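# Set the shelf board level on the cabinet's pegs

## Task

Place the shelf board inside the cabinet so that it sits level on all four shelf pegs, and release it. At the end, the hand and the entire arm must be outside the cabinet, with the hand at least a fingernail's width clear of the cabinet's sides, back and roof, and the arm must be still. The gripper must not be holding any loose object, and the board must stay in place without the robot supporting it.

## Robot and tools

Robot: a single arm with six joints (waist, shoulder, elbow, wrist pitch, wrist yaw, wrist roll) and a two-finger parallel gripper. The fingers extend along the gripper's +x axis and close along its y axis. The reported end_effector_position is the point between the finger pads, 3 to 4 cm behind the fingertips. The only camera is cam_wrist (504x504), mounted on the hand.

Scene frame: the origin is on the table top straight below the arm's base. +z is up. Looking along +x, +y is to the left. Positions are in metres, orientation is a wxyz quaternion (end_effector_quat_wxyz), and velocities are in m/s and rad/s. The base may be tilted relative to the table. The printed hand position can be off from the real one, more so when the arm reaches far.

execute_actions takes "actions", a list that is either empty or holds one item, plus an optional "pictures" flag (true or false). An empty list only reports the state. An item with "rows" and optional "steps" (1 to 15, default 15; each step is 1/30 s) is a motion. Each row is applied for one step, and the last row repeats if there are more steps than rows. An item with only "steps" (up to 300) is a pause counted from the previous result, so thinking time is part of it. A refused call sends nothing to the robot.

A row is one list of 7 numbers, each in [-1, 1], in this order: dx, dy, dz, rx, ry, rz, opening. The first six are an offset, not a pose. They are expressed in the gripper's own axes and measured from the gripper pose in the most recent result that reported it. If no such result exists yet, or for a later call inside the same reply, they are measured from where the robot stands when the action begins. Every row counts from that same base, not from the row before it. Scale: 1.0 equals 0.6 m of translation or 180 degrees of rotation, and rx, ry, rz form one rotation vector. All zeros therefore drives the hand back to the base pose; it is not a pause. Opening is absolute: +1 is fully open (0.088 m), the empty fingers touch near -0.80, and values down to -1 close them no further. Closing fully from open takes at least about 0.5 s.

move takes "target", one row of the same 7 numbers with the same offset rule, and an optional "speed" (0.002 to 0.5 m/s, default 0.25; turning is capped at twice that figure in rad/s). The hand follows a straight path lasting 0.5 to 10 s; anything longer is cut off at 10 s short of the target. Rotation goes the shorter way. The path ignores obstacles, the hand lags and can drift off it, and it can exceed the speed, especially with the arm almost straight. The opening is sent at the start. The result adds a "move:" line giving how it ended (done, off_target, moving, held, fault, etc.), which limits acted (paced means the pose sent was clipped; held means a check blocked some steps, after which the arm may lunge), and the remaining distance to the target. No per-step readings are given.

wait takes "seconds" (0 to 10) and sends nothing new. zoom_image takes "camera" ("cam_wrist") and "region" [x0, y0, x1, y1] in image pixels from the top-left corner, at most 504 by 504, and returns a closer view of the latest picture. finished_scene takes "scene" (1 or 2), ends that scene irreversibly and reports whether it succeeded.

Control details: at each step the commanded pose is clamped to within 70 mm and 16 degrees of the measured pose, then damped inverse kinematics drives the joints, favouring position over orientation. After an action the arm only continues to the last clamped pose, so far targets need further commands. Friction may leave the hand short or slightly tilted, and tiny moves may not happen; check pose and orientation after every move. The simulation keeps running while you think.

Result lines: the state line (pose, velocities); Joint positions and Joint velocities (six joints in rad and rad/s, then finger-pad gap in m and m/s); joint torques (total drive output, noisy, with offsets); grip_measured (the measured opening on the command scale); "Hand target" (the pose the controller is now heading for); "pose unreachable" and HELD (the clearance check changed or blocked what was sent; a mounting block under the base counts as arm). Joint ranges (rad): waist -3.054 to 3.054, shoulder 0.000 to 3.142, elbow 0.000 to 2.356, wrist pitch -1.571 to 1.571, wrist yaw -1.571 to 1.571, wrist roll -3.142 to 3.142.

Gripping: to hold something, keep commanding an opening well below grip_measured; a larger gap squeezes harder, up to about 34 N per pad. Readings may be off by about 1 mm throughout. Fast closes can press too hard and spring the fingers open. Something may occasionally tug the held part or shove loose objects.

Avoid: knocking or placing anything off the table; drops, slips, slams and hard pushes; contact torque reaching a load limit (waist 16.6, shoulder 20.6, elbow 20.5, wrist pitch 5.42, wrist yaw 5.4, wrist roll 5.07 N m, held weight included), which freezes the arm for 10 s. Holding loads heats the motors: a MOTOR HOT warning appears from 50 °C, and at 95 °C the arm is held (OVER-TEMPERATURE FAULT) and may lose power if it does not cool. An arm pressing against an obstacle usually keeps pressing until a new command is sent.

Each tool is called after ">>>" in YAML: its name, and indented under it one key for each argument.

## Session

>>> execute_actions:
  actions: []

Scene clock: 0.00 s of 4500.00 s.
end_effector_position=(+0.2036, -0.0366, +0.3662) grip_measured=+0.851 end_effector_quat_wxyz=(+0.953, -0.241, -0.053, +0.177) end_effector_velocity=(-0.000, +0.001, -0.002) end_effector_angular_velocity=(-0.012, -0.002, +0.007)
Joint positions: [ 1.174  0.844  0.604 -0.14   0.852 -0.956  0.081]
Joint velocities: [-0.002 -0.002 -0.002 -0.007 -0.007 -0.007 -0.   ]
Joint torques (N m, as the arm reports them, + toward a larger angle): no reading
Motor temperatures (°C, as the motors report them): [32 27 34 40 32 26]
Heat: hottest wrist pitch 40 °C (+0.0 °C/min).
Hand target: +0.204, -0.037, +0.366; +0.953, -0.241, -0.053, +0.177
camera_calibration (this result's frames):
cam_wrist: T_world_to_cam=[[0.284472, -0.831872, 0.476513, -0.251604], [-0.182396, -0.534934, -0.824971, 0.336383], [0.941173, 0.147767, -0.303904, 0.00454455], [0, 0, 0, 1]] pos_world=[0.128652, -0.0300312, 0.39878]

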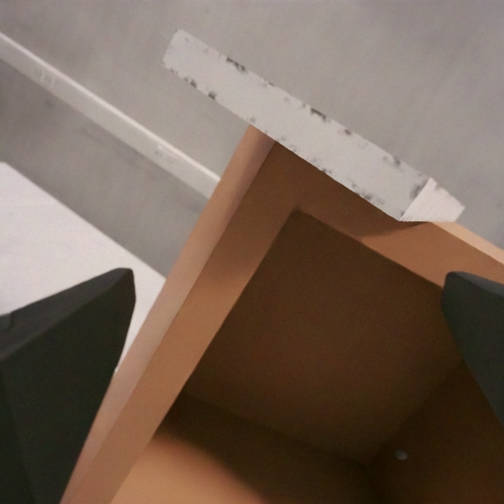

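>>> move:
  target: [-0.1,-0.03,0.07,0.158,0,0,1]
  speed: 0.15

Scene clock: 6.37 s of 4500.00 s.
end_effector_position=(+0.1463, -0.0546, +0.4089) grip_measured=+1.000 end_effector_quat_wxyz=(+0.983, -0.001, -0.006, +0.185) end_effector_velocity=(+0.001, -0.004, -0.003) end_effector_angular_velocity=(-0.008, +0.014, -0.019)
Joint positions: [ 1.545  0.942  0.882 -0.636  1.176 -0.099  0.088]
Joint velocities: [ 0.002  0.002  0.012 -0.051  0.022  0.037  0.   ]
Joint torques (N m, as the arm reports them, + toward a larger angle): [ 1.22  4.01  5.46  1.1  -0.08  0.34]
Motor temperatures (°C, as the motors report them): [32 27 35 40 32 26]
Heat: hottest wrist pitch 40 °C (+0.0 °C/min).
Hand target: +0.146, -0.054, +0.411; +0.983, +0.001, -0.006, +0.185
Off the commanded pose: 0.002 m, 0 deg.
After step 90, 1.33 s passed at rest.
move: done
camera_calibration (this result's frames):
cam_wrist: T_world_to_cam=[[0.335504, -0.942029, 0.0042976, -0.090947], [-0.343134, -0.126453, -0.930735, 0.440579], [0.877323, 0.31079, -0.365668, 0.117594], [0, 0, 0, 1]] pos_world=[0.0785223, -0.0665093, 0.453454]

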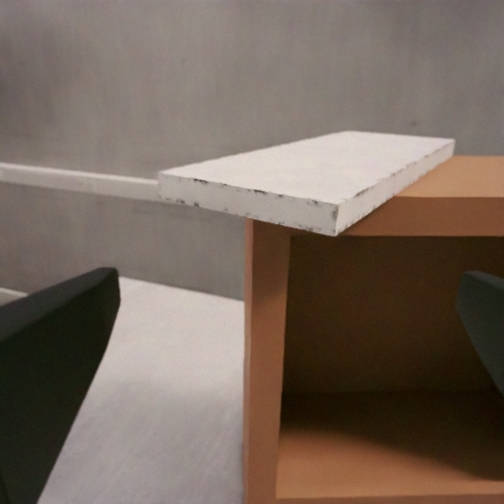

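>>> move:
  target: [0.16,-0.19,0.05,-0.462,-0.229,0.229,1]
  speed: 0.15

Scene clock: 125.20 s of 4500.00 s.
end_effector_position=(+0.2752, -0.1269, +0.4416) grip_measured=+1.000 end_effector_quat_wxyz=(+0.563, -0.566, -0.432, +0.419) end_effector_velocity=(-0.004, -0.003, +0.004) end_effector_angular_velocity=(+0.010, -0.023, +0.012)
Joint positions: [ 0.312  1.493  1.871 -1.338 -0.608 -2.539  0.088]
Joint velocities: [-0.002  0.002  0.022 -0.022 -0.022 -0.022  0.   ]
Joint torques (N m, as the arm reports them, + toward a larger angle): [ 2.97 -0.94  4.65  0.92 -0.53 -0.11]
Motor temperatures (°C, as the motors report them): [31 28 38 40 31 26]
Heat: hottest wrist pitch 40 °C (+0.0 °C/min).
Hand target: +0.277, -0.128, +0.441; +0.562, -0.568, -0.432, +0.419
Off the commanded pose: 0.002 m, 1 deg.
After step 90, 109.53 s passed at rest.
move: done
camera_calibration (this result's frames):
cam_wrist: T_world_to_cam=[[-0.0243547, -0.03583, 0.999061, -0.427677], [0.786618, -0.617433, -0.00296754, -0.276864], [0.616959, 0.785807, 0.043222, -0.0096748], [0, 0, 0, 1]] pos_world=[0.213339, -0.178666, 0.426872]

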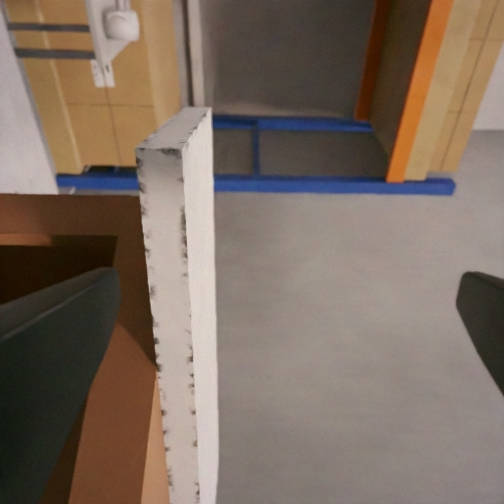

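>>> move:
  target: [0.028,0.073,-0.021,0,0,0,1]
  speed: 0.08

Scene clock: 135.33 s of 4500.00 s.
end_effector_position=(+0.2931, -0.1137, +0.3992) grip_measured=+1.000 end_effector_quat_wxyz=(+0.564, -0.565, -0.431, +0.421) end_effector_velocity=(-0.002, -0.002, +0.004) end_effector_angular_velocity=(+0.004, -0.036, -0.007)
Joint positions: [ 0.214  1.471  1.683 -1.233 -0.662 -2.638  0.088]
Joint velocities: [ 0.002 -0.012 -0.002  0.007 -0.007 -0.022  0.   ]
Joint torques (N m, as the arm reports them, + toward a larger angle): [ 3.23 -3.29  3.44  1.02 -0.55 -0.08]
Motor temperatures (°C, as the motors report them): [31 28 37 40 31 26]
Heat: hottest wrist pitch 40 °C (+0.0 °C/min).
Hand target: +0.292, -0.114, +0.398; +0.563, -0.567, -0.432, +0.419
Off the commanded pose: 0.001 m, 0 deg.
After step 90, 6.17 s passed at rest.
move: done
camera_calibration (this result's frames):
cam_wrist: T_world_to_cam=[[-0.0205057, -0.0362262, 0.999133, -0.385618], [0.787458, -0.616338, -0.00618556, -0.281734], [0.616028, 0.786648, 0.0411651, -0.028055], [0, 0, 0, 1]] pos_world=[0.231229, -0.165543, 0.384696]

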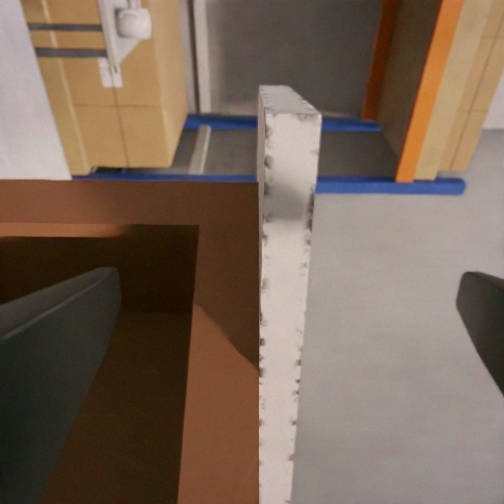

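>>> move:
  target: [0.092,0,0,0,0,0,0.0]
  speed: 0.04

>>> move:
  target: [0,0,0,0,0,0,-1]
  speed: 0.04

Scene clock: 144.23 s of 4500.00 s.
end_effector_position=(+0.3079, -0.0644, +0.4014) grip_measured=+0.000 end_effector_quat_wxyz=(+0.564, -0.568, -0.433, +0.415) end_effector_velocity=(-0.004, +0.004, -0.000) end_effector_angular_velocity=(+0.013, +0.012, +0.026)
Joint positions: [ 0.33   1.486  1.537 -0.991 -0.598 -2.521  0.039]
Joint velocities: [ 0.002  0.002 -0.007 -0.007 -0.022  0.007  0.   ]
Joint torques (N m, as the arm reports them, + toward a larger angle): [ 4.2  -1.78  3.88  1.12 -0.36  0.38]
Motor temperatures (°C, as the motors report them): [32 28 37 39 32 26]
Heat: hottest wrist pitch 39 °C (-1.0 °C/min).
Hand target: +0.308, -0.061, +0.399; +0.563, -0.565, -0.431, +0.421
Off the commanded pose: 0.004 m, 1 deg.
After step 90, 4.20 s passed at rest.
move: done
camera_calibration (this result's frames):
cam_wrist: T_world_to_cam=[[-0.0312584, -0.0387202, 0.998761, -0.382448], [0.783038, -0.621974, 0.000393983, -0.264632], [0.621188, 0.78208, 0.0497613, -0.08141], [0, 0, 0, 1]] pos_world=[0.245833, -0.115734, 0.38613]

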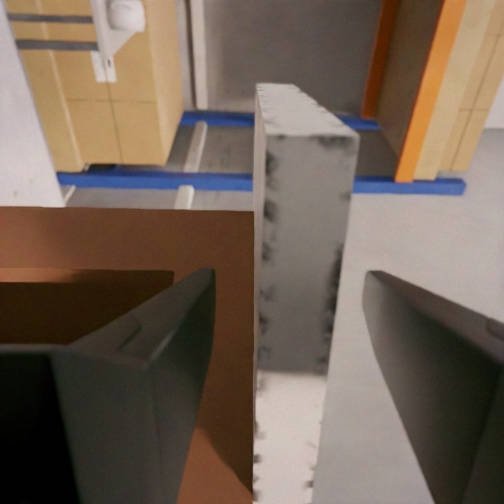

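Scene clock: 144.73 s of 4500.00 s.
end_effector_position=(+0.3079, -0.0644, +0.4011) grip_measured=-0.461 end_effector_quat_wxyz=(+0.564, -0.568, -0.431, +0.417) end_effector_velocity=(-0.001, -0.000, +0.003) end_effector_angular_velocity=(+0.021, -0.001, +0.007)
Joint positions: [ 0.33   1.486  1.537 -0.992 -0.596 -2.518  0.016]
Joint velocities: [-0.002 -0.002 -0.002  0.007 -0.022  0.007 -0.   ]
Joint torques (N m, as the arm reports them, + toward a larger angle): [ 3.79 -2.38  4.82  1.15 -0.51 -0.08]
Motor temperatures (°C, as the motors report them): [32 27 37 39 32 26]
Heat: hottest wrist pitch 39 °C (-1.0 °C/min).
Hand target: +0.308, -0.064, +0.402; +0.564, -0.568, -0.433, +0.415
Off the commanded pose: 0.000 m, 0 deg.
move: done
camera_calibration (this result's frames):
cam_wrist: T_world_to_cam=[[-0.0272158, -0.0380403, 0.998906, -0.383393], [0.782973, -0.622051, -0.00235632, -0.263476], [0.621459, 0.782052, 0.0467142, -0.0802469], [0, 0, 0, 1]] pos_world=[0.24573, -0.115722, 0.386101]

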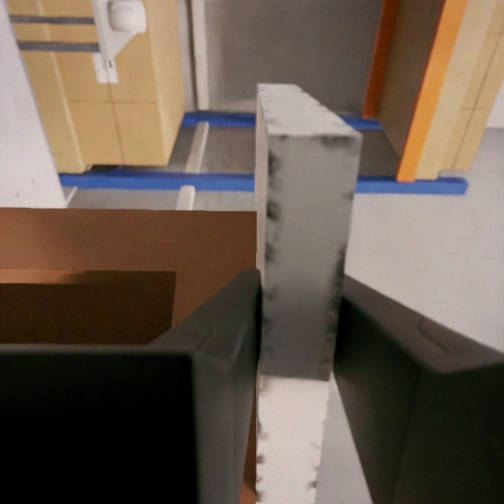

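>>> execute_actions:
  actions:
    - {"rows":[[0,0,0,0,0,0,-1]],"steps":10}
  pictures: false

Scene clock: 146.10 s of 4500.00 s.
end_effector_position=(+0.3078, -0.0644, +0.4010) grip_measured=-0.461 end_effector_quat_wxyz=(+0.565, -0.567, -0.431, +0.417) end_effector_velocity=(-0.001, -0.001, -0.002) end_effector_angular_velocity=(+0.001, +0.001, +0.004)
Joint positions: [ 0.33   1.486  1.537 -0.993 -0.596 -2.517  0.016]
Joint velocities: [-0.007 -0.002 -0.002 -0.007 -0.007 -0.007 -0.   ]
Joint torques (N m, as the arm reports them, + toward a larger angle): [ 3.8  -2.34  4.93  1.08 -0.54  0.03]
Motor temperatures (°C, as the motors report them): [32 27 37 39 32 26]
Heat: hottest wrist pitch 39 °C (-1.0 °C/min).
Hand target: +0.308, -0.064, +0.401; +0.564, -0.568, -0.431, +0.417
Off the commanded pose: 0.000 m, 0 deg.
Steps of this call (steps 1 to 31: nothing new was sent; steps 32 to 41: all 10 steps of this action). Readings (end_effector_position):
32: (+0.3078, -0.0644, +0.4010)
33: (+0.3078, -0.0644, +0.4010)
35: (+0.3078, -0.0644, +0.4010)
39: (+0.3078, -0.0644, +0.4010)
41: the state above

>>> move:
  target: [-0.017,-0.002,0,0,0.09,0,-1]
  speed: 0.03

Scene clock: 153.20 s of 4500.00 s.
end_effector_position=(+0.3061, -0.0731, +0.4011) grip_measured=-0.461 end_effector_quat_wxyz=(+0.618, -0.619, -0.347, +0.337) end_effector_velocity=(-0.002, +0.002, -0.003) end_effector_angular_velocity=(-0.004, +0.001, +0.011)
Joint positions: [ 0.406  1.293  1.308 -0.697 -0.359 -2.345  0.016]
Joint velocities: [-0.002 -0.002 -0.007 -0.007 -0.007 -0.007 -0.   ]
Joint torques (N m, as the arm reports them, + toward a larger angle): [ 3.23 -2.23  4.74  1.58 -0.34  0.15]
Motor temperatures (°C, as the motors report them): [33 27 37 40 32 26]
Heat: hottest wrist pitch 40 °C (+0.0 °C/min).
Hand target: +0.305, -0.074, +0.402; +0.619, -0.621, -0.347, +0.334
Off the commanded pose: 0.002 m, 0 deg.
move: done
camera_calibration (this result's frames):
cam_wrist: T_world_to_cam=[[-0.0289702, -0.0317831, 0.999075, -0.382905], [0.583913, -0.811767, -0.00889261, -0.217809], [0.811299, 0.583116, 0.0420757, -0.143055], [0, 0, 0, 1]] pos_world=[0.232149, -0.105563, 0.386633]

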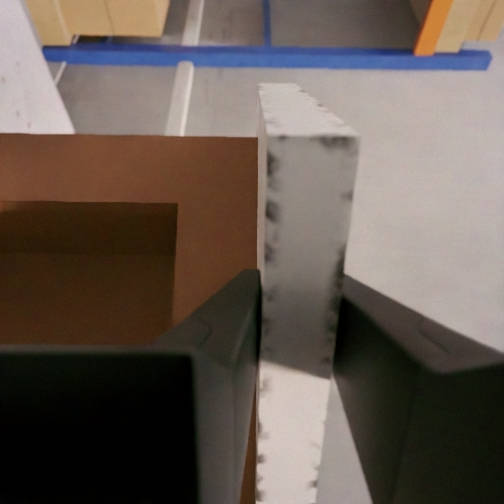

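>>> move:
  target: [-0.013,-0.002,0.01,0,0.215,0,-1]
  speed: 0.04

Scene clock: 166.00 s of 4500.00 s.
end_effector_position=(+0.2983, -0.0758, +0.4011) grip_measured=-0.461 end_effector_quat_wxyz=(+0.697, -0.697, -0.121, +0.117) end_effector_velocity=(+0.000, +0.003, -0.003) end_effector_angular_velocity=(-0.027, -0.001, -0.001)
Joint positions: [ 0.768  1.087  0.872 -0.047  0.5   -2.2    0.016]
Joint velocities: [ 0.002  0.002 -0.012  0.007  0.007 -0.022 -0.   ]
Joint torques (N m, as the arm reports them, + toward a larger angle): [ 2.44 -0.28  5.21  1.62 -0.23 -0.16]
Motor temperatures (°C, as the motors report them): [33 27 36 41 31 26]
Heat: hottest wrist pitch 41 °C (+1.0 °C/min).
Hand target: +0.297, -0.076, +0.402; +0.697, -0.697, -0.122, +0.114
Off the commanded pose: 0.002 m, 1 deg.
move: done
camera_calibration (this result's frames):
cam_wrist: T_world_to_cam=[[-0.0341381, -0.0127976, 0.999335, -0.380311], [-0.0482039, -0.998733, -0.0144366, -0.0388515], [0.998254, -0.0486647, 0.033478, -0.235415], [0, 0, 0, 1]] pos_world=[0.220148, -0.0551257, 0.387378]

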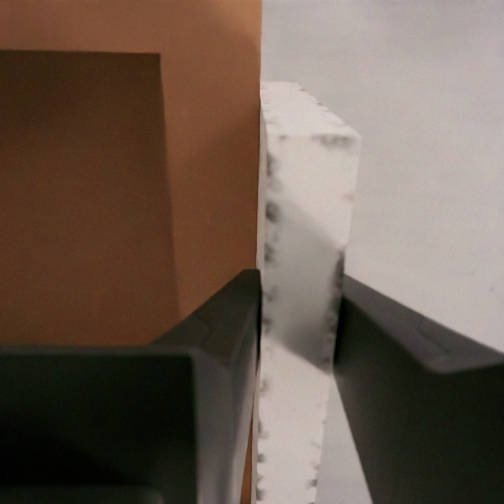

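>>> move:
  target: [0.03,-0.002,0,0,0,0,-1]
  speed: 0.02

Scene clock: 174.23 s of 4500.00 s.
end_effector_position=(+0.3135, -0.0689, +0.4009) grip_measured=-0.461 end_effector_quat_wxyz=(+0.697, -0.697, -0.122, +0.118) end_effector_velocity=(+0.000, -0.002, -0.001) end_effector_angular_velocity=(-0.010, +0.005, -0.006)
Joint positions: [ 0.737  1.148  0.886  0.001  0.468 -2.208  0.016]
Joint velocities: [-0.002 -0.002  0.002 -0.007  0.007 -0.007  0.   ]
Joint torques (N m, as the arm reports them, + toward a larger angle): [ 2.14  0.61  6.51  1.34 -0.41  0.01]
Motor temperatures (°C, as the motors report them): [32 27 37 41 31 26]
Heat: hottest wrist pitch 41 °C (+1.0 °C/min).
Hand target: +0.315, -0.070, +0.402; +0.697, -0.697, -0.121, +0.117
Off the commanded pose: 0.003 m, 0 deg.
move: done
camera_calibration (this result's frames):
cam_wrist: T_world_to_cam=[[-0.0334023, -0.0123419, 0.999366, -0.379722], [-0.0457899, -0.998855, -0.0138661, -0.032224], [0.998392, -0.046224, 0.0327989, -0.249828], [0, 0, 0, 1]] pos_world=[0.235267, -0.0484217, 0.387229]

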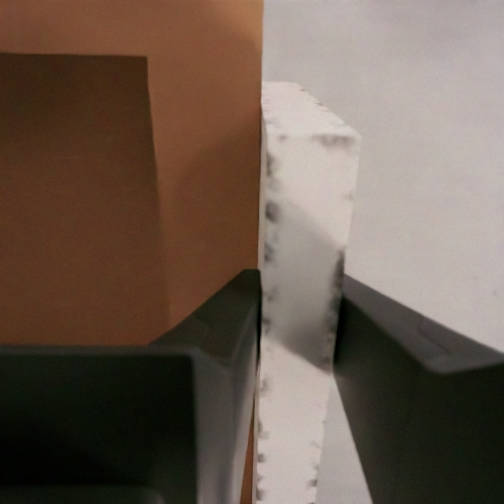

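>>> move:
  target: [0.016,-0.002,0,0,0,0,-1]
  speed: 0.02

>>> move:
  target: [0,0.0,0,0,0,0,0.2]
  speed: 0.02

Scene clock: 178.67 s of 4500.00 s.
end_effector_position=(+0.3206, -0.0649, +0.4011) grip_measured=-0.461 end_effector_quat_wxyz=(+0.697, -0.696, -0.123, +0.119) end_effector_velocity=(+0.000, -0.000, -0.003) end_effector_angular_velocity=(-0.010, +0.002, +0.005)
Joint positions: [ 0.725  1.178  0.894  0.024  0.454 -2.211  0.016]
Joint velocities: [-0.007 -0.002 -0.002 -0.007 -0.007 -0.007 -0.   ]
Joint torques (N m, as the arm reports them, + toward a larger angle): [ 2.19  0.4   6.53  1.3  -0.43  0.01]
Motor temperatures (°C, as the motors report them): [32 27 37 41 31 26]
Heat: hottest wrist pitch 41 °C (+1.0 °C/min).
Hand target: +0.322, -0.066, +0.402; +0.697, -0.697, -0.122, +0.118
Off the commanded pose: 0.002 m, 0 deg.
move: done
camera_calibration (this result's frames):
cam_wrist: T_world_to_cam=[[-0.0336187, -0.0127277, 0.999354, -0.379545], [-0.043639, -0.998947, -0.0141906, -0.0284234], [0.998482, -0.0440879, 0.0330278, -0.256727], [0, 0, 0, 1]] pos_world=[0.242337, -0.0445427, 0.387376]

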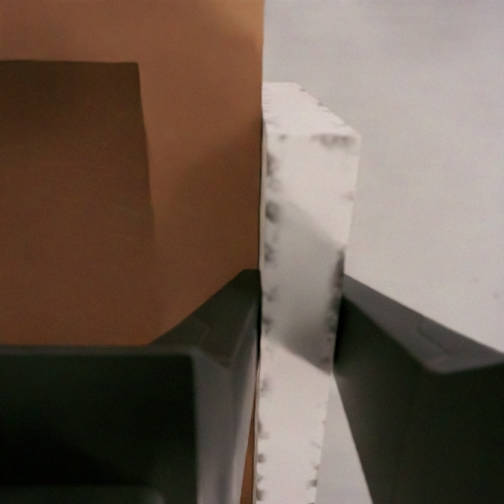

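Scene clock: 179.23 s of 4500.00 s.
end_effector_position=(+0.3208, -0.0650, +0.4007) grip_measured=+0.197 end_effector_quat_wxyz=(+0.697, -0.697, -0.122, +0.119) end_effector_velocity=(-0.002, +0.003, -0.002) end_effector_angular_velocity=(-0.000, +0.001, +0.025)
Joint positions: [ 0.724  1.178  0.894  0.024  0.456 -2.211  0.049]
Joint velocities: [-0.002 -0.007 -0.002 -0.022 -0.022  0.007  0.001]
Joint torques (N m, as the arm reports them, + toward a larger angle): [ 2.7  -0.12  5.99  1.32 -0.4   0.09]
Motor temperatures (°C, as the motors report them): [32 27 37 41 31 26]
Heat: hottest wrist pitch 41 °C (+1.0 °C/min).
Hand target: +0.321, -0.065, +0.401; +0.697, -0.697, -0.122, +0.119
Off the commanded pose: 0.000 m, 0 deg.
move: done
camera_calibration (this result's frames):
cam_wrist: T_world_to_cam=[[-0.0320977, -0.0118892, 0.999414, -0.379651], [-0.0447446, -0.99891, -0.0133202, -0.0285023], [0.998483, -0.0451459, 0.0315308, -0.25636], [0, 0, 0, 1]] pos_world=[0.24251, -0.0445585, 0.387132]

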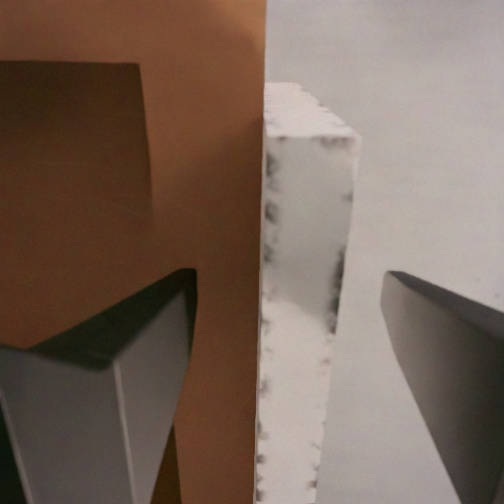

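>>> move:
  target: [-0.125,0,-0.09,0.5,0,0,1]
  speed: 0.12

Scene clock: 193.10 s of 4500.00 s.
end_effector_position=(+0.2687, -0.1365, +0.3993) grip_measured=+1.000 end_effector_quat_wxyz=(+0.985, -0.006, -0.000, +0.173) end_effector_velocity=(-0.001, +0.001, -0.002) end_effector_angular_velocity=(-0.010, -0.001, +0.008)
Joint positions: [ 0.695  0.908  0.972 -0.33   0.426 -0.657  0.088]
Joint velocities: [-0.002 -0.002 -0.002 -0.007 -0.007 -0.007  0.   ]
Joint torques (N m, as the arm reports them, + toward a larger angle): [ 1.31  1.11  5.33  1.11 -0.45  0.28]
Motor temperatures (°C, as the motors report them): [32 27 37 41 31 26]
Heat: hottest wrist pitch 41 °C (+1.0 °C/min).
Hand target: +0.268, -0.140, +0.401; +0.985, +0.000, -0.002, +0.170
Off the commanded pose: 0.005 m, 1 deg.
After step 90, 4.00 s passed at rest.
move: done
camera_calibration (this result's frames):
cam_wrist: T_world_to_cam=[[0.312516, -0.94984, 0.0116993, -0.206945], [-0.355464, -0.128358, -0.925835, 0.464395], [0.880897, 0.28518, -0.377748, 0.0325303], [0, 0, 0, 1]] pos_world=[0.201093, -0.146233, 0.444662]

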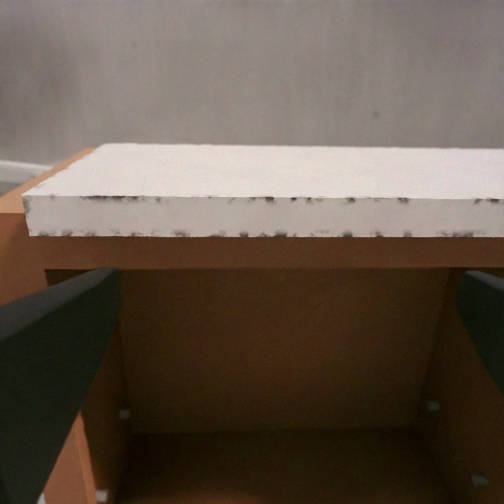

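>>> move:
  target: [-0.02,-0.1,0,0,0,0,1]
  speed: 0.12

Scene clock: 202.67 s of 4500.00 s.
end_effector_position=(+0.2769, -0.1957, +0.3995) grip_measured=+1.000 end_effector_quat_wxyz=(+0.985, -0.003, -0.001, +0.174) end_effector_velocity=(+0.001, -0.003, +0.002) end_effector_angular_velocity=(-0.000, -0.010, -0.007)
Joint positions: [ 0.439  0.911  1.148 -0.482  0.175 -0.72   0.088]
Joint velocities: [-0.007  0.002  0.007  0.007 -0.007 -0.007  0.   ]
Joint torques (N m, as the arm reports them, + toward a larger angle): [ 1.1   1.6   5.1   1.14 -0.5  -0.22]
Motor temperatures (°C, as the motors report them): [32 26 37 41 31 26]
Heat: hottest wrist pitch 41 °C (+2.0 °C/min).
Hand target: +0.278, -0.197, +0.400; +0.985, -0.006, -0.001, +0.173
Off the commanded pose: 0.002 m, 0 deg.
After step 90, 5.53 s passed at rest.
move: done
camera_calibration (this result's frames):
cam_wrist: T_world_to_cam=[[0.313405, -0.949597, 0.00654563, -0.263945], [-0.355521, -0.123722, -0.926444, 0.46107], [0.880558, 0.288025, -0.376377, 0.0423584], [0, 0, 0, 1]] pos_world=[0.209342, -0.205797, 0.444826]

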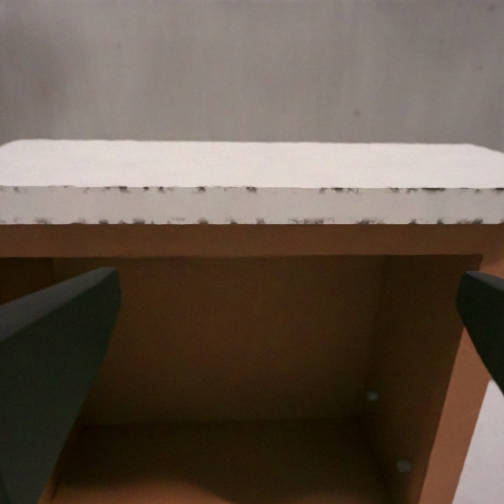

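>>> move:
  target: [0.02,0.028,0.003,0.5,0,0,0.3]
  speed: 0.12

Scene clock: 219.73 s of 4500.00 s.
end_effector_position=(+0.2813, -0.1798, +0.4030) grip_measured=+0.300 end_effector_quat_wxyz=(+0.700, +0.693, +0.117, +0.123) end_effector_velocity=(-0.001, +0.002, -0.000) end_effector_angular_velocity=(+0.005, +0.001, +0.012)
Joint positions: [ 0.507  0.927  1.106 -0.418  0.243  0.862  0.054]
Joint velocities: [ 0.002 -0.002 -0.002 -0.007 -0.007  0.007 -0.   ]
Joint torques (N m, as the arm reports them, + toward a larger angle): [ 2.23  1.66  3.49  1.45 -0.34  0.24]
Motor temperatures (°C, as the motors report them): [31 26 37 41 31 26]
Heat: hottest wrist pitch 41 °C (+1.0 °C/min).
Hand target: +0.283, -0.176, +0.401; +0.699, +0.694, +0.122, +0.123
Off the commanded pose: 0.004 m, 1 deg.
After step 90, 7.20 s passed at rest.
move: done
camera_calibration (this result's frames):
cam_wrist: T_world_to_cam=[[-0.0185962, -0.0177514, -0.999669, 0.416195], [-0.665684, 0.746233, -0.000867773, 0.338473], [0.746002, 0.665448, -0.0256939, -0.000390116], [0, 0, 0, 1]] pos_world=[0.233347, -0.244932, 0.416341]

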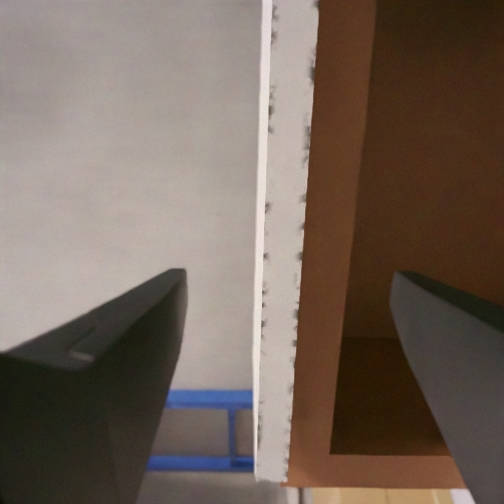

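>>> move:
  target: [0.125,-0.003,0,0,0,0,0.3]
  speed: 0.05

>>> move:
  target: [0,0,0,0,0,0,-1]
  speed: 0.04

Scene clock: 223.97 s of 4500.00 s.
end_effector_position=(+0.3504, -0.1528, +0.3998) grip_measured=+0.300 end_effector_quat_wxyz=(+0.699, +0.694, +0.120, +0.124) end_effector_velocity=(+0.001, -0.003, +0.001) end_effector_angular_velocity=(-0.004, -0.003, -0.001)
Joint positions: [ 0.425  1.161  1.126 -0.206  0.161  0.847  0.054]
Joint velocities: [-0.007  0.002  0.012 -0.007 -0.007 -0.007 -0.   ]
Joint torques (N m, as the arm reports them, + toward a larger angle): [ 2.6  -0.33  5.97  1.35 -0.45 -0.32]
Motor temperatures (°C, as the motors report them): [31 26 37 41 31 26]
Heat: hottest wrist pitch 41 °C (+0.0 °C/min).
Hand target: +0.352, -0.155, +0.401; +0.700, +0.693, +0.117, +0.123
Off the commanded pose: 0.003 m, 0 deg.
move: done
camera_calibration (this result's frames):
cam_wrist: T_world_to_cam=[[-0.0226515, -0.0147179, -0.999635, 0.416663], [-0.669435, 0.742859, 0.0042319, 0.363061], [0.742525, 0.669287, -0.0266795, -0.0677876], [0, 0, 0, 1]] pos_world=[0.302818, -0.218201, 0.413166]

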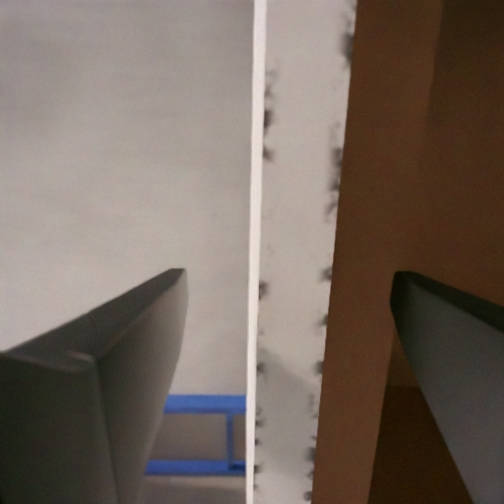

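Scene clock: 224.47 s of 4500.00 s.
end_effector_position=(+0.3504, -0.1529, +0.4006) grip_measured=-0.461 end_effector_quat_wxyz=(+0.697, +0.696, +0.119, +0.125) end_effector_velocity=(-0.002, +0.004, -0.003) end_effector_angular_velocity=(-0.014, +0.005, +0.021)
Joint positions: [ 0.425  1.161  1.126 -0.203  0.159  0.85   0.016]
Joint velocities: [ 0.002 -0.002 -0.002 -0.022 -0.007 -0.007 -0.   ]
Joint torques (N m, as the arm reports them, + toward a larger angle): [ 2.8  -0.61  5.07  1.12 -0.36 -0.11]
Motor temperatures (°C, as the motors report them): [31 26 37 41 31 26]
Heat: hottest wrist pitch 41 °C (+0.0 °C/min).
Hand target: +0.350, -0.153, +0.400; +0.699, +0.694, +0.120, +0.124
Off the commanded pose: 0.001 m, 0 deg.
move: done
camera_calibration (this result's frames):
cam_wrist: T_world_to_cam=[[-0.0203883, -0.0107032, -0.999735, 0.4173], [-0.669441, 0.742843, 0.00569947, 0.362559], [0.742585, 0.66938, -0.0223104, -0.0694238], [0, 0, 0, 1]] pos_world=[0.302773, -0.218387, 0.413575]

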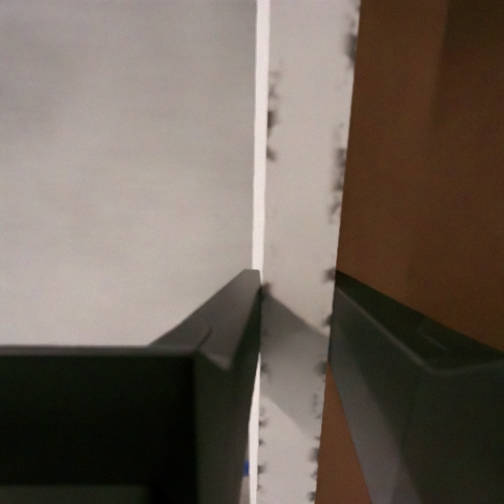

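>>> move:
  target: [0,0.02,0,0,0,0,-1]
  speed: 0.03

>>> move:
  target: [-0.15,0.008,-0.02,0,0,0,-1]
  speed: 0.06

Scene clock: 231.90 s of 4500.00 s.
end_effector_position=(+0.3515, -0.1518, +0.4046) grip_measured=-0.461 end_effector_quat_wxyz=(+0.699, +0.695, +0.126, +0.117) end_effector_velocity=(+0.000, +0.002, -0.004) end_effector_angular_velocity=(-0.015, +0.012, +0.015)
Joint positions: [ 0.447  1.179  1.158 -0.234  0.197  0.859  0.016]
Joint velocities: [-0.007  0.002  0.002 -0.022 -0.007 -0.007  0.   ]
Joint torques (N m, as the arm reports them, + toward a larger angle): [ 3.65 -0.35  6.69  1.47 -0.47 -0.07]
Motor temperatures (°C, as the motors report them): [32 26 37 41 31 26]
Heat: hottest wrist pitch 41 °C (+0.0 °C/min).
Hand target: +0.350, -0.153, +0.412; +0.697, +0.696, +0.120, +0.125
Off the commanded pose: 0.008 m, 1 deg.
move: done
camera_calibration (this result's frames):
cam_wrist: T_world_to_cam=[[-0.0414055, -0.0177966, -0.998984, 0.427339], [-0.667823, 0.74418, 0.0144223, 0.358598], [0.743167, 0.667742, -0.0426981, -0.0631398], [0, 0, 0, 1]] pos_world=[0.304098, -0.217095, 0.419037]

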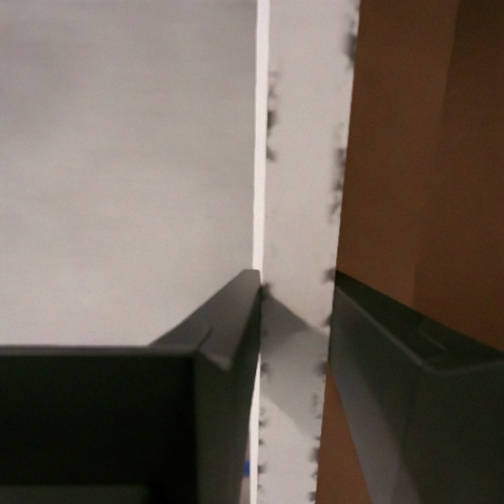

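Scene clock: 234.03 s of 4500.00 s.
end_effector_position=(+0.2646, -0.1676, +0.4056) grip_measured=-0.461 end_effector_quat_wxyz=(+0.700, +0.693, +0.134, +0.109) end_effector_velocity=(-0.002, +0.003, -0.008) end_effector_angular_velocity=(-0.030, +0.024, +0.014)
Joint positions: [ 0.645  0.912  1.107 -0.485  0.401  0.918  0.016]
Joint velocities: [-0.002 -0.002 -0.002 -0.037  0.007 -0.007 -0.   ]
Joint torques (N m, as the arm reports them, + toward a larger angle): [ 1.91  1.57  5.31  1.68 -0.66 -0.14]
Motor temperatures (°C, as the motors report them): [32 26 37 41 31 26]
Heat: hottest wrist pitch 41 °C (+0.0 °C/min).
Hand target: +0.263, -0.170, +0.411; +0.698, +0.695, +0.126, +0.116
Off the commanded pose: 0.006 m, 1 deg.
move: done
camera_calibration (this result's frames):
cam_wrist: T_world_to_cam=[[-0.0619553, -0.0266328, -0.997724, 0.42791], [-0.667448, 0.744343, 0.0215772, 0.309313], [0.742074, 0.667266, -0.0638921, 0.0208599], [0, 0, 0, 1]] pos_world=[0.217482, -0.232758, 0.421595]

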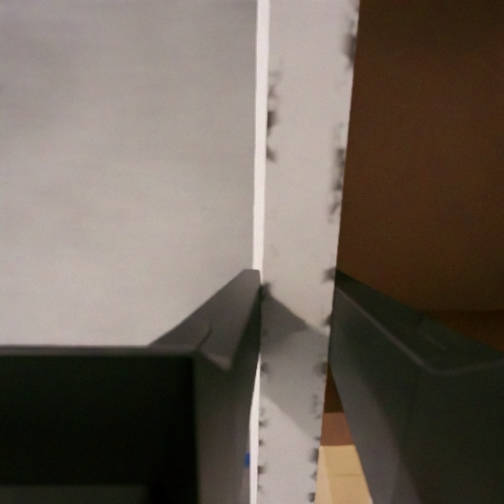

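>>> move:
  target: [-0.005,-0.20,0.017,0.125,0,0.025,-1]
  speed: 0.06

Scene clock: 240.57 s of 4500.00 s.
end_effector_position=(+0.2627, -0.1785, +0.2779) grip_measured=-0.461 end_effector_quat_wxyz=(+0.548, +0.820, +0.136, +0.094) end_effector_velocity=(-0.002, +0.002, +0.003) end_effector_angular_velocity=(+0.001, -0.028, +0.014)
Joint positions: [-0.082  0.651  0.665 -0.253 -0.322  1.126  0.016]
Joint velocities: [-0.007 -0.007 -0.007  0.007 -0.037 -0.007 -0.   ]
Joint torques (N m, as the arm reports them, + toward a larger angle): [ 1.66 -2.64  5.74  2.01 -0.96  0.19]
Motor temperatures (°C, as the motors report them): [31 26 37 42 31 26]
Heat: hottest wrist pitch 42 °C (+1.0 °C/min).
Hand target: +0.260, -0.180, +0.286; +0.548, +0.820, +0.125, +0.108
Off the commanded pose: 0.008 m, 2 deg.
move: done
camera_calibration (this result's frames):
cam_wrist: T_world_to_cam=[[-0.148264, 0.352161, -0.924121, 0.369933], [-0.635149, 0.682345, 0.361928, 0.204761], [0.758026, 0.640615, 0.122507, -0.0393177], [0, 0, 0, 1]] pos_world=[0.214705, -0.244806, 0.272571]

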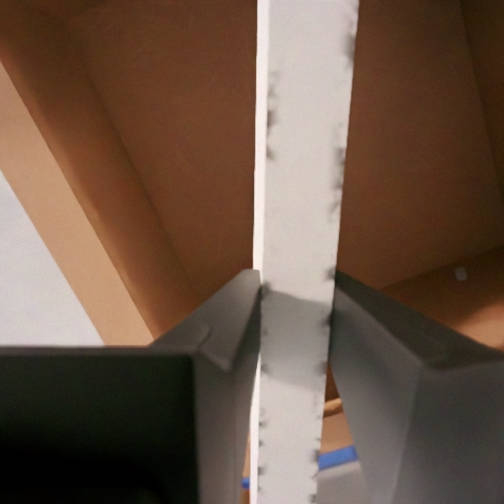

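>>> move:
  target: [0.085,0.01,-0.005,-0.003,-0.003,0.008,-1]
  speed: 0.02

Scene clock: 247.67 s of 4500.00 s.
end_effector_position=(+0.3098, -0.1611, +0.2746) grip_measured=-0.461 end_effector_quat_wxyz=(+0.552, +0.820, +0.131, +0.081) end_effector_velocity=(-0.000, -0.000, -0.003) end_effector_angular_velocity=(-0.026, +0.012, -0.008)
Joint positions: [ 0.026  0.859  0.65  -0.017 -0.189  1.15   0.016]
Joint velocities: [ 0.002 -0.002 -0.002 -0.007  0.022 -0.022 -0.   ]
Joint torques (N m, as the arm reports them, + toward a larger angle): [ 2.93 -1.71  7.01  2.1  -0.93  0.06]
Motor temperatures (°C, as the motors report them): [31 26 37 43 32 26]
Heat: hottest wrist pitch 43 °C (+2.0 °C/min).
Hand target: +0.310, -0.162, +0.284; +0.552, +0.819, +0.122, +0.097
Off the commanded pose: 0.010 m, 2 deg.
move: off_target
camera_calibration (this result's frames):
cam_wrist: T_world_to_cam=[[-0.153857, 0.347911, -0.924817, 0.369001], [-0.614658, 0.699126, 0.365265, 0.219455], [0.773643, 0.624645, 0.10628, -0.0887919], [0, 0, 0, 1]] pos_world=[0.260357, -0.226343, 0.270536]

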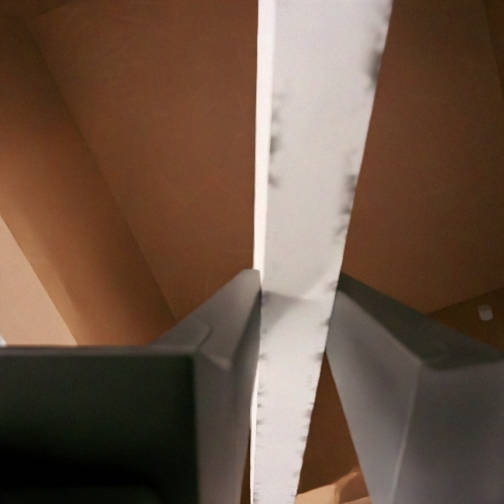

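>>> move:
  target: [-0.105,0.012,0.0,0,0,0.008,-1]
  speed: 0.04

>>> move:
  target: [0.0,0.035,-0.06,0,0,0.008,-1]
  speed: 0.04

Scene clock: 259.13 s of 4500.00 s.
end_effector_position=(+0.2536, -0.1769, +0.2708) grip_measured=-0.461 end_effector_quat_wxyz=(+0.545, +0.824, +0.136, +0.073) end_effector_velocity=(-0.002, +0.002, -0.003) end_effector_angular_velocity=(-0.004, +0.010, +0.012)
Joint positions: [-0.073  0.598  0.64  -0.286 -0.273  1.143  0.016]
Joint velocities: [-0.007 -0.007 -0.002 -0.022 -0.007 -0.007 -0.   ]
Joint torques (N m, as the arm reports them, + toward a larger angle): [ 1.31 -2.26  7.64  1.74 -1.05 -0.39]
Motor temperatures (°C, as the motors report them): [32 26 38 45 32 26]
Heat: hottest wrist pitch 45 °C (+4.1 °C/min).
Hand target: +0.251, -0.183, +0.282; +0.551, +0.821, +0.121, +0.088
Off the commanded pose: 0.013 m, 3 deg.
move: off_target
camera_calibration (this result's frames):
cam_wrist: T_world_to_cam=[[-0.173986, 0.360399, -0.916429, 0.367365], [-0.605933, 0.694409, 0.388124, 0.188049], [0.776256, 0.622823, 0.0975602, -0.0336139], [0, 0, 0, 1]] pos_world=[0.203955, -0.242045, 0.266957]

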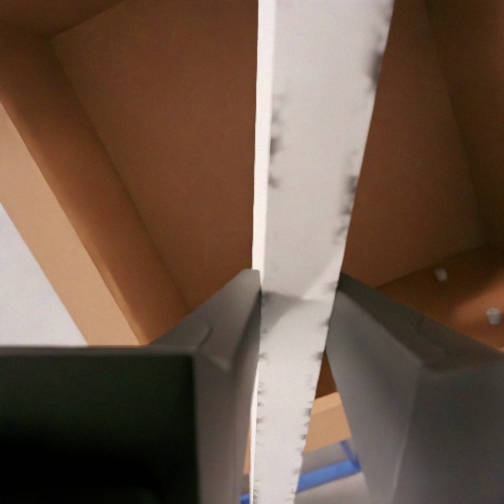

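Scene clock: 260.47 s of 4500.00 s.
end_effector_position=(+0.2486, -0.1511, +0.2955) grip_measured=-0.461 end_effector_quat_wxyz=(+0.547, +0.824, +0.136, +0.065) end_effector_velocity=(-0.000, -0.003, -0.000) end_effector_angular_velocity=(-0.012, +0.004, -0.026)
Joint positions: [ 0.281  0.589  0.637 -0.286  0.086  1.225  0.016]
Joint velocities: [ 0.012 -0.007 -0.002  0.007  0.037 -0.007  0.   ]
Joint torques (N m, as the arm reports them, + toward a larger angle): [ 1.96 -0.24  6.07  2.1  -0.87  0.16]
Motor temperatures (°C, as the motors report them): [32 26 38 45 32 26]
Heat: hottest wrist pitch 45 °C (+4.0 °C/min).
Hand target: +0.247, -0.153, +0.304; +0.544, +0.826, +0.126, +0.080
Off the commanded pose: 0.009 m, 2 deg.
move: off_target
camera_calibration (this result's frames):
cam_wrist: T_world_to_cam=[[-0.181418, 0.3563, -0.91659, 0.381143], [-0.595007, 0.702324, 0.390778, 0.155293], [0.782978, 0.616272, 0.0845872, -0.0470726], [0, 0, 0, 1]] pos_world=[0.198404, -0.215858, 0.292649]

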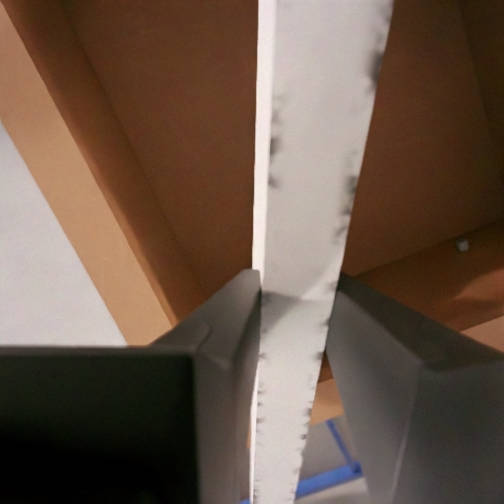

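>>> move:
  target: [0.067,-0.018,-0.010,0,0,0.01,-1]
  speed: 0.025

Scene clock: 265.00 s of 4500.00 s.
end_effector_position=(+0.2840, -0.1368, +0.2823) grip_measured=-0.461 end_effector_quat_wxyz=(+0.544, +0.829, +0.118, +0.056) end_effector_velocity=(+0.001, +0.001, -0.002) end_effector_angular_velocity=(-0.006, +0.000, +0.002)
Joint positions: [ 0.245  0.733  0.554 -0.027  0.077  1.227  0.016]
Joint velocities: [-0.007  0.002 -0.007  0.007 -0.007 -0.007 -0.   ]
Joint torques (N m, as the arm reports them, + toward a larger angle): [ 2.37  0.08  4.9   1.57 -1.14 -0.34]
Motor temperatures (°C, as the motors report them): [32 26 38 45 33 26]
Heat: hottest wrist pitch 45 °C (+4.0 °C/min).
Hand target: +0.283, -0.130, +0.286; +0.546, +0.825, +0.123, +0.074
Off the commanded pose: 0.008 m, 2 deg.
move: done
camera_calibration (this result's frames):
cam_wrist: T_world_to_cam=[[-0.164503, 0.373524, -0.912918, 0.366843], [-0.567193, 0.721384, 0.397362, 0.164331], [0.806989, 0.583168, 0.0931906, -0.0962356], [0, 0, 0, 1]] pos_world=[0.231215, -0.199449, 0.278567]

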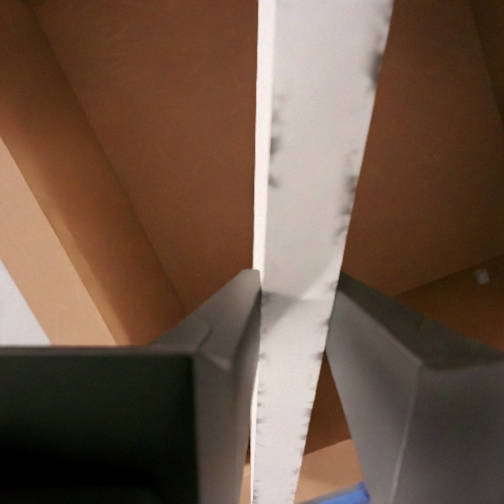

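>>> move:
  target: [-0.048,0.016,0.022,-0.004,0.106,-0.04,-1]
  speed: 0.03

Scene clock: 284.80 s of 4500.00 s.
end_effector_position=(+0.2623, -0.1633, +0.2787) grip_measured=-0.461 end_effector_quat_wxyz=(+0.523, +0.802, +0.256, +0.135) end_effector_velocity=(-0.003, +0.000, +0.000) end_effector_angular_velocity=(-0.013, -0.007, +0.012)
Joint positions: [-0.122  0.797  0.842 -0.541 -0.476  1.046  0.016]
Joint velocities: [-0.002 -0.002  0.007 -0.022 -0.007 -0.022 -0.   ]
Joint torques (N m, as the arm reports them, + toward a larger angle): [ 2.5  -1.7   6.8   0.71 -1.53 -0.47]
Motor temperatures (°C, as the motors report them): [32 26 38 45 34 26]
Heat: hottest wrist pitch 45 °C (+4.1 °C/min).
Hand target: +0.260, -0.160, +0.287; +0.523, +0.797, +0.257, +0.160
Off the commanded pose: 0.009 m, 3 deg.
move: off_target
camera_calibration (this result's frames):
cam_wrist: T_world_to_cam=[[-0.294149, 0.306318, -0.905343, 0.390798], [-0.759387, 0.50028, 0.415995, 0.181646], [0.580352, 0.80987, 0.0854569, 0.0357529], [0, 0, 0, 1]] pos_world=[0.232143, -0.239537, 0.275187]

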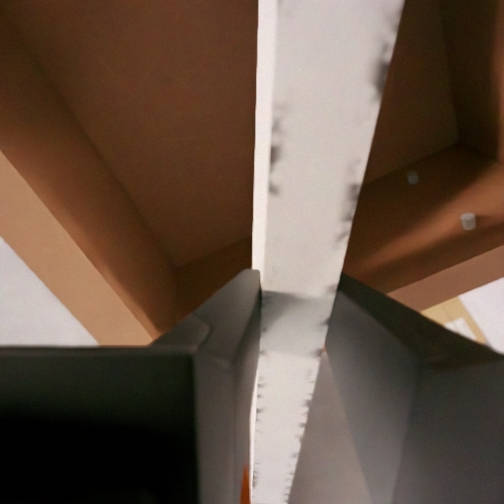

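>>> move:
  target: [0.066,0.02,0.0,-0.013,0.021,0.047,-1]
  speed: 0.02

Scene clock: 295.10 s of 4500.00 s.
end_effector_position=(+0.2988, -0.1488, +0.2791) grip_measured=-0.461 end_effector_quat_wxyz=(+0.519, +0.807, +0.214, +0.185) end_effector_velocity=(-0.001, +0.000, -0.002) end_effector_angular_velocity=(-0.003, +0.001, +0.004)
Joint positions: [-0.103  0.912  0.749 -0.227 -0.549  1.08   0.016]
Joint velocities: [-0.007 -0.002 -0.002 -0.007 -0.007 -0.007  0.   ]
Joint torques (N m, as the arm reports them, + toward a larger angle): [ 3.41 -2.05  5.78  1.91 -1.22 -0.15]
Motor temperatures (°C, as the motors report them): [32 26 38 44 35 26]
Heat: hottest wrist pitch 44 °C (+3.0 °C/min).
Hand target: +0.298, -0.146, +0.287; +0.519, +0.803, +0.210, +0.205
Off the commanded pose: 0.009 m, 2 deg.
move: off_target
camera_calibration (this result's frames):
cam_wrist: T_world_to_cam=[[-0.179087, 0.353876, -0.917987, 0.373721], [-0.796275, 0.49587, 0.346496, 0.231715], [0.577818, 0.793023, 0.192979, -0.0289917], [0, 0, 0, 1]] pos_world=[0.268189, -0.22416, 0.268378]

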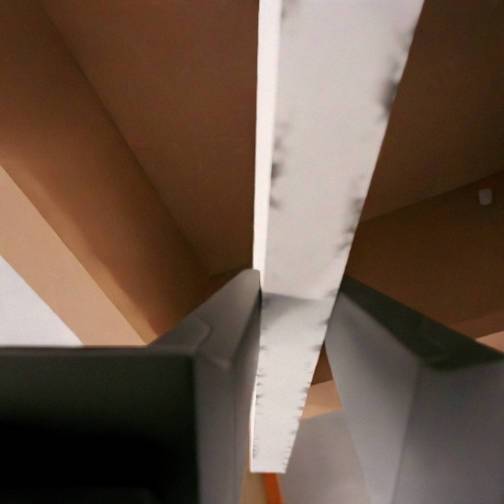

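>>> move:
  target: [-0.108,0.01,-0.027,0,0,0,-1]
  speed: 0.04

Scene clock: 316.13 s of 4500.00 s.
end_effector_position=(+0.2399, -0.1685, +0.2754) grip_measured=-0.461 end_effector_quat_wxyz=(+0.510, +0.812, +0.229, +0.169) end_effector_velocity=(-0.002, +0.002, -0.004) end_effector_angular_velocity=(-0.021, -0.002, +0.009)
Joint positions: [-0.273  0.697  0.777 -0.551 -0.68   1.008  0.016]
Joint velocities: [-0.012 -0.002 -0.002 -0.022 -0.007 -0.037 -0.   ]
Joint torques (N m, as the arm reports them, + toward a larger angle): [ 1.49 -3.48  7.54  1.37 -1.2  -0.39]
Motor temperatures (°C, as the motors report them): [32 26 39 45 35 26]
Heat: hottest wrist pitch 45 °C (+0.0 °C/min).
Hand target: +0.237, -0.173, +0.286; +0.519, +0.807, +0.214, +0.184
Off the commanded pose: 0.012 m, 3 deg.
move: off_target
camera_calibration (this result's frames):
cam_wrist: T_world_to_cam=[[-0.224823, 0.359985, -0.905464, 0.37529], [-0.783556, 0.485591, 0.38761, 0.179697], [0.579219, 0.796626, 0.172897, 0.0271543], [0, 0, 0, 1]] pos_world=[0.209448, -0.24399, 0.265465]

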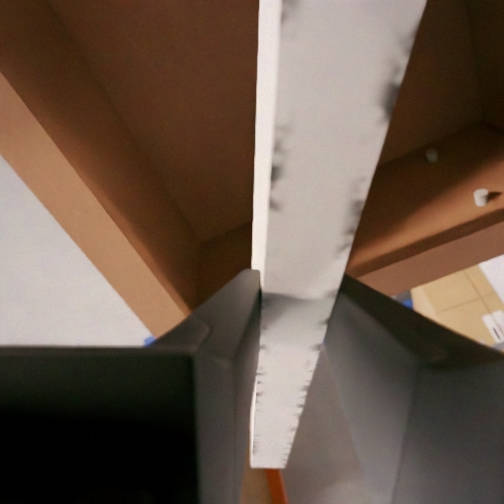

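>>> move:
  target: [-0.002,0.167,-0.069,-0.139,-0.003,-0.013,-1]
  speed: 0.06

Scene clock: 324.13 s of 4500.00 s.
end_effector_position=(+0.2415, -0.1712, +0.3684) grip_measured=-0.461 end_effector_quat_wxyz=(+0.678, +0.678, +0.222, +0.179) end_effector_velocity=(+0.001, -0.002, +0.004) end_effector_angular_velocity=(-0.005, -0.013, -0.008)
Joint positions: [ 0.36   0.839  1.134 -0.733 -0.031  0.856  0.016]
Joint velocities: [ 0.007  0.002  0.007  0.007  0.007 -0.007 -0.   ]
Joint torques (N m, as the arm reports them, + toward a larger angle): [ 2.5   0.51  7.33  2.4  -1.15 -0.27]
Motor temperatures (°C, as the motors report them): [32 26 39 45 35 26]
Heat: hottest wrist pitch 45 °C (+0.0 °C/min).
Hand target: +0.238, -0.176, +0.383; +0.677, +0.678, +0.202, +0.201
Off the commanded pose: 0.016 m, 3 deg.
move: off_target
camera_calibration (this result's frames):
cam_wrist: T_world_to_cam=[[-0.0839539, -0.0338039, -0.995896, 0.392688], [-0.818333, 0.572604, 0.0495494, 0.294102], [0.568579, 0.819135, -0.0757352, 0.110252], [0, 0, 0, 1]] pos_world=[0.210954, -0.245441, 0.384853]

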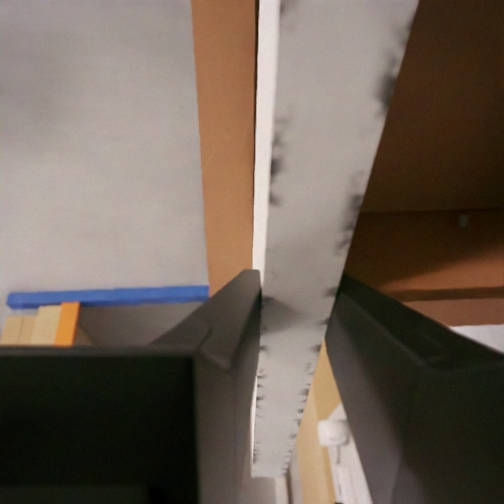

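>>> move:
  target: [0.0,0.035,0.0,0,0,0.03,-1]
  speed: 0.03

Scene clock: 327.67 s of 4500.00 s.
end_effector_position=(+0.2466, -0.1686, +0.3689) grip_measured=-0.459 end_effector_quat_wxyz=(+0.677, +0.681, +0.216, +0.177) end_effector_velocity=(-0.000, +0.000, +0.002) end_effector_angular_velocity=(-0.001, -0.014, +0.003)
Joint positions: [ 0.367  0.845  1.116 -0.694 -0.021  0.865  0.017]
Joint velocities: [ 0.002 -0.002 -0.002  0.007 -0.007 -0.007  0.   ]
Joint torques (N m, as the arm reports them, + toward a larger angle): [ 3.59  0.09  6.67  3.47 -1.73  0.21]
Motor temperatures (°C, as the motors report them): [32 26 39 46 35 26]
Heat: hottest wrist pitch 46 °C (+1.0 °C/min).
Hand target: +0.242, -0.171, +0.389; +0.669, +0.687, +0.190, +0.211
Off the commanded pose: 0.021 m, 5 deg.
move: off_target
camera_calibration (this result's frames):
cam_wrist: T_world_to_cam=[[-0.0806308, -0.0242012, -0.99645, 0.394731], [-0.811191, 0.58251, 0.0514923, 0.295986], [0.579196, 0.812463, -0.0666, 0.0982189], [0, 0, 0, 1]] pos_world=[0.215041, -0.242661, 0.384631]

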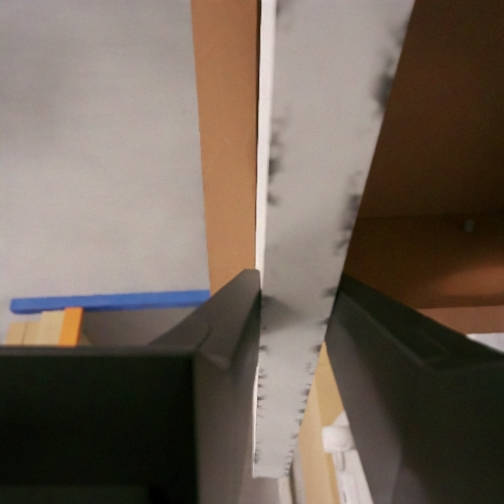

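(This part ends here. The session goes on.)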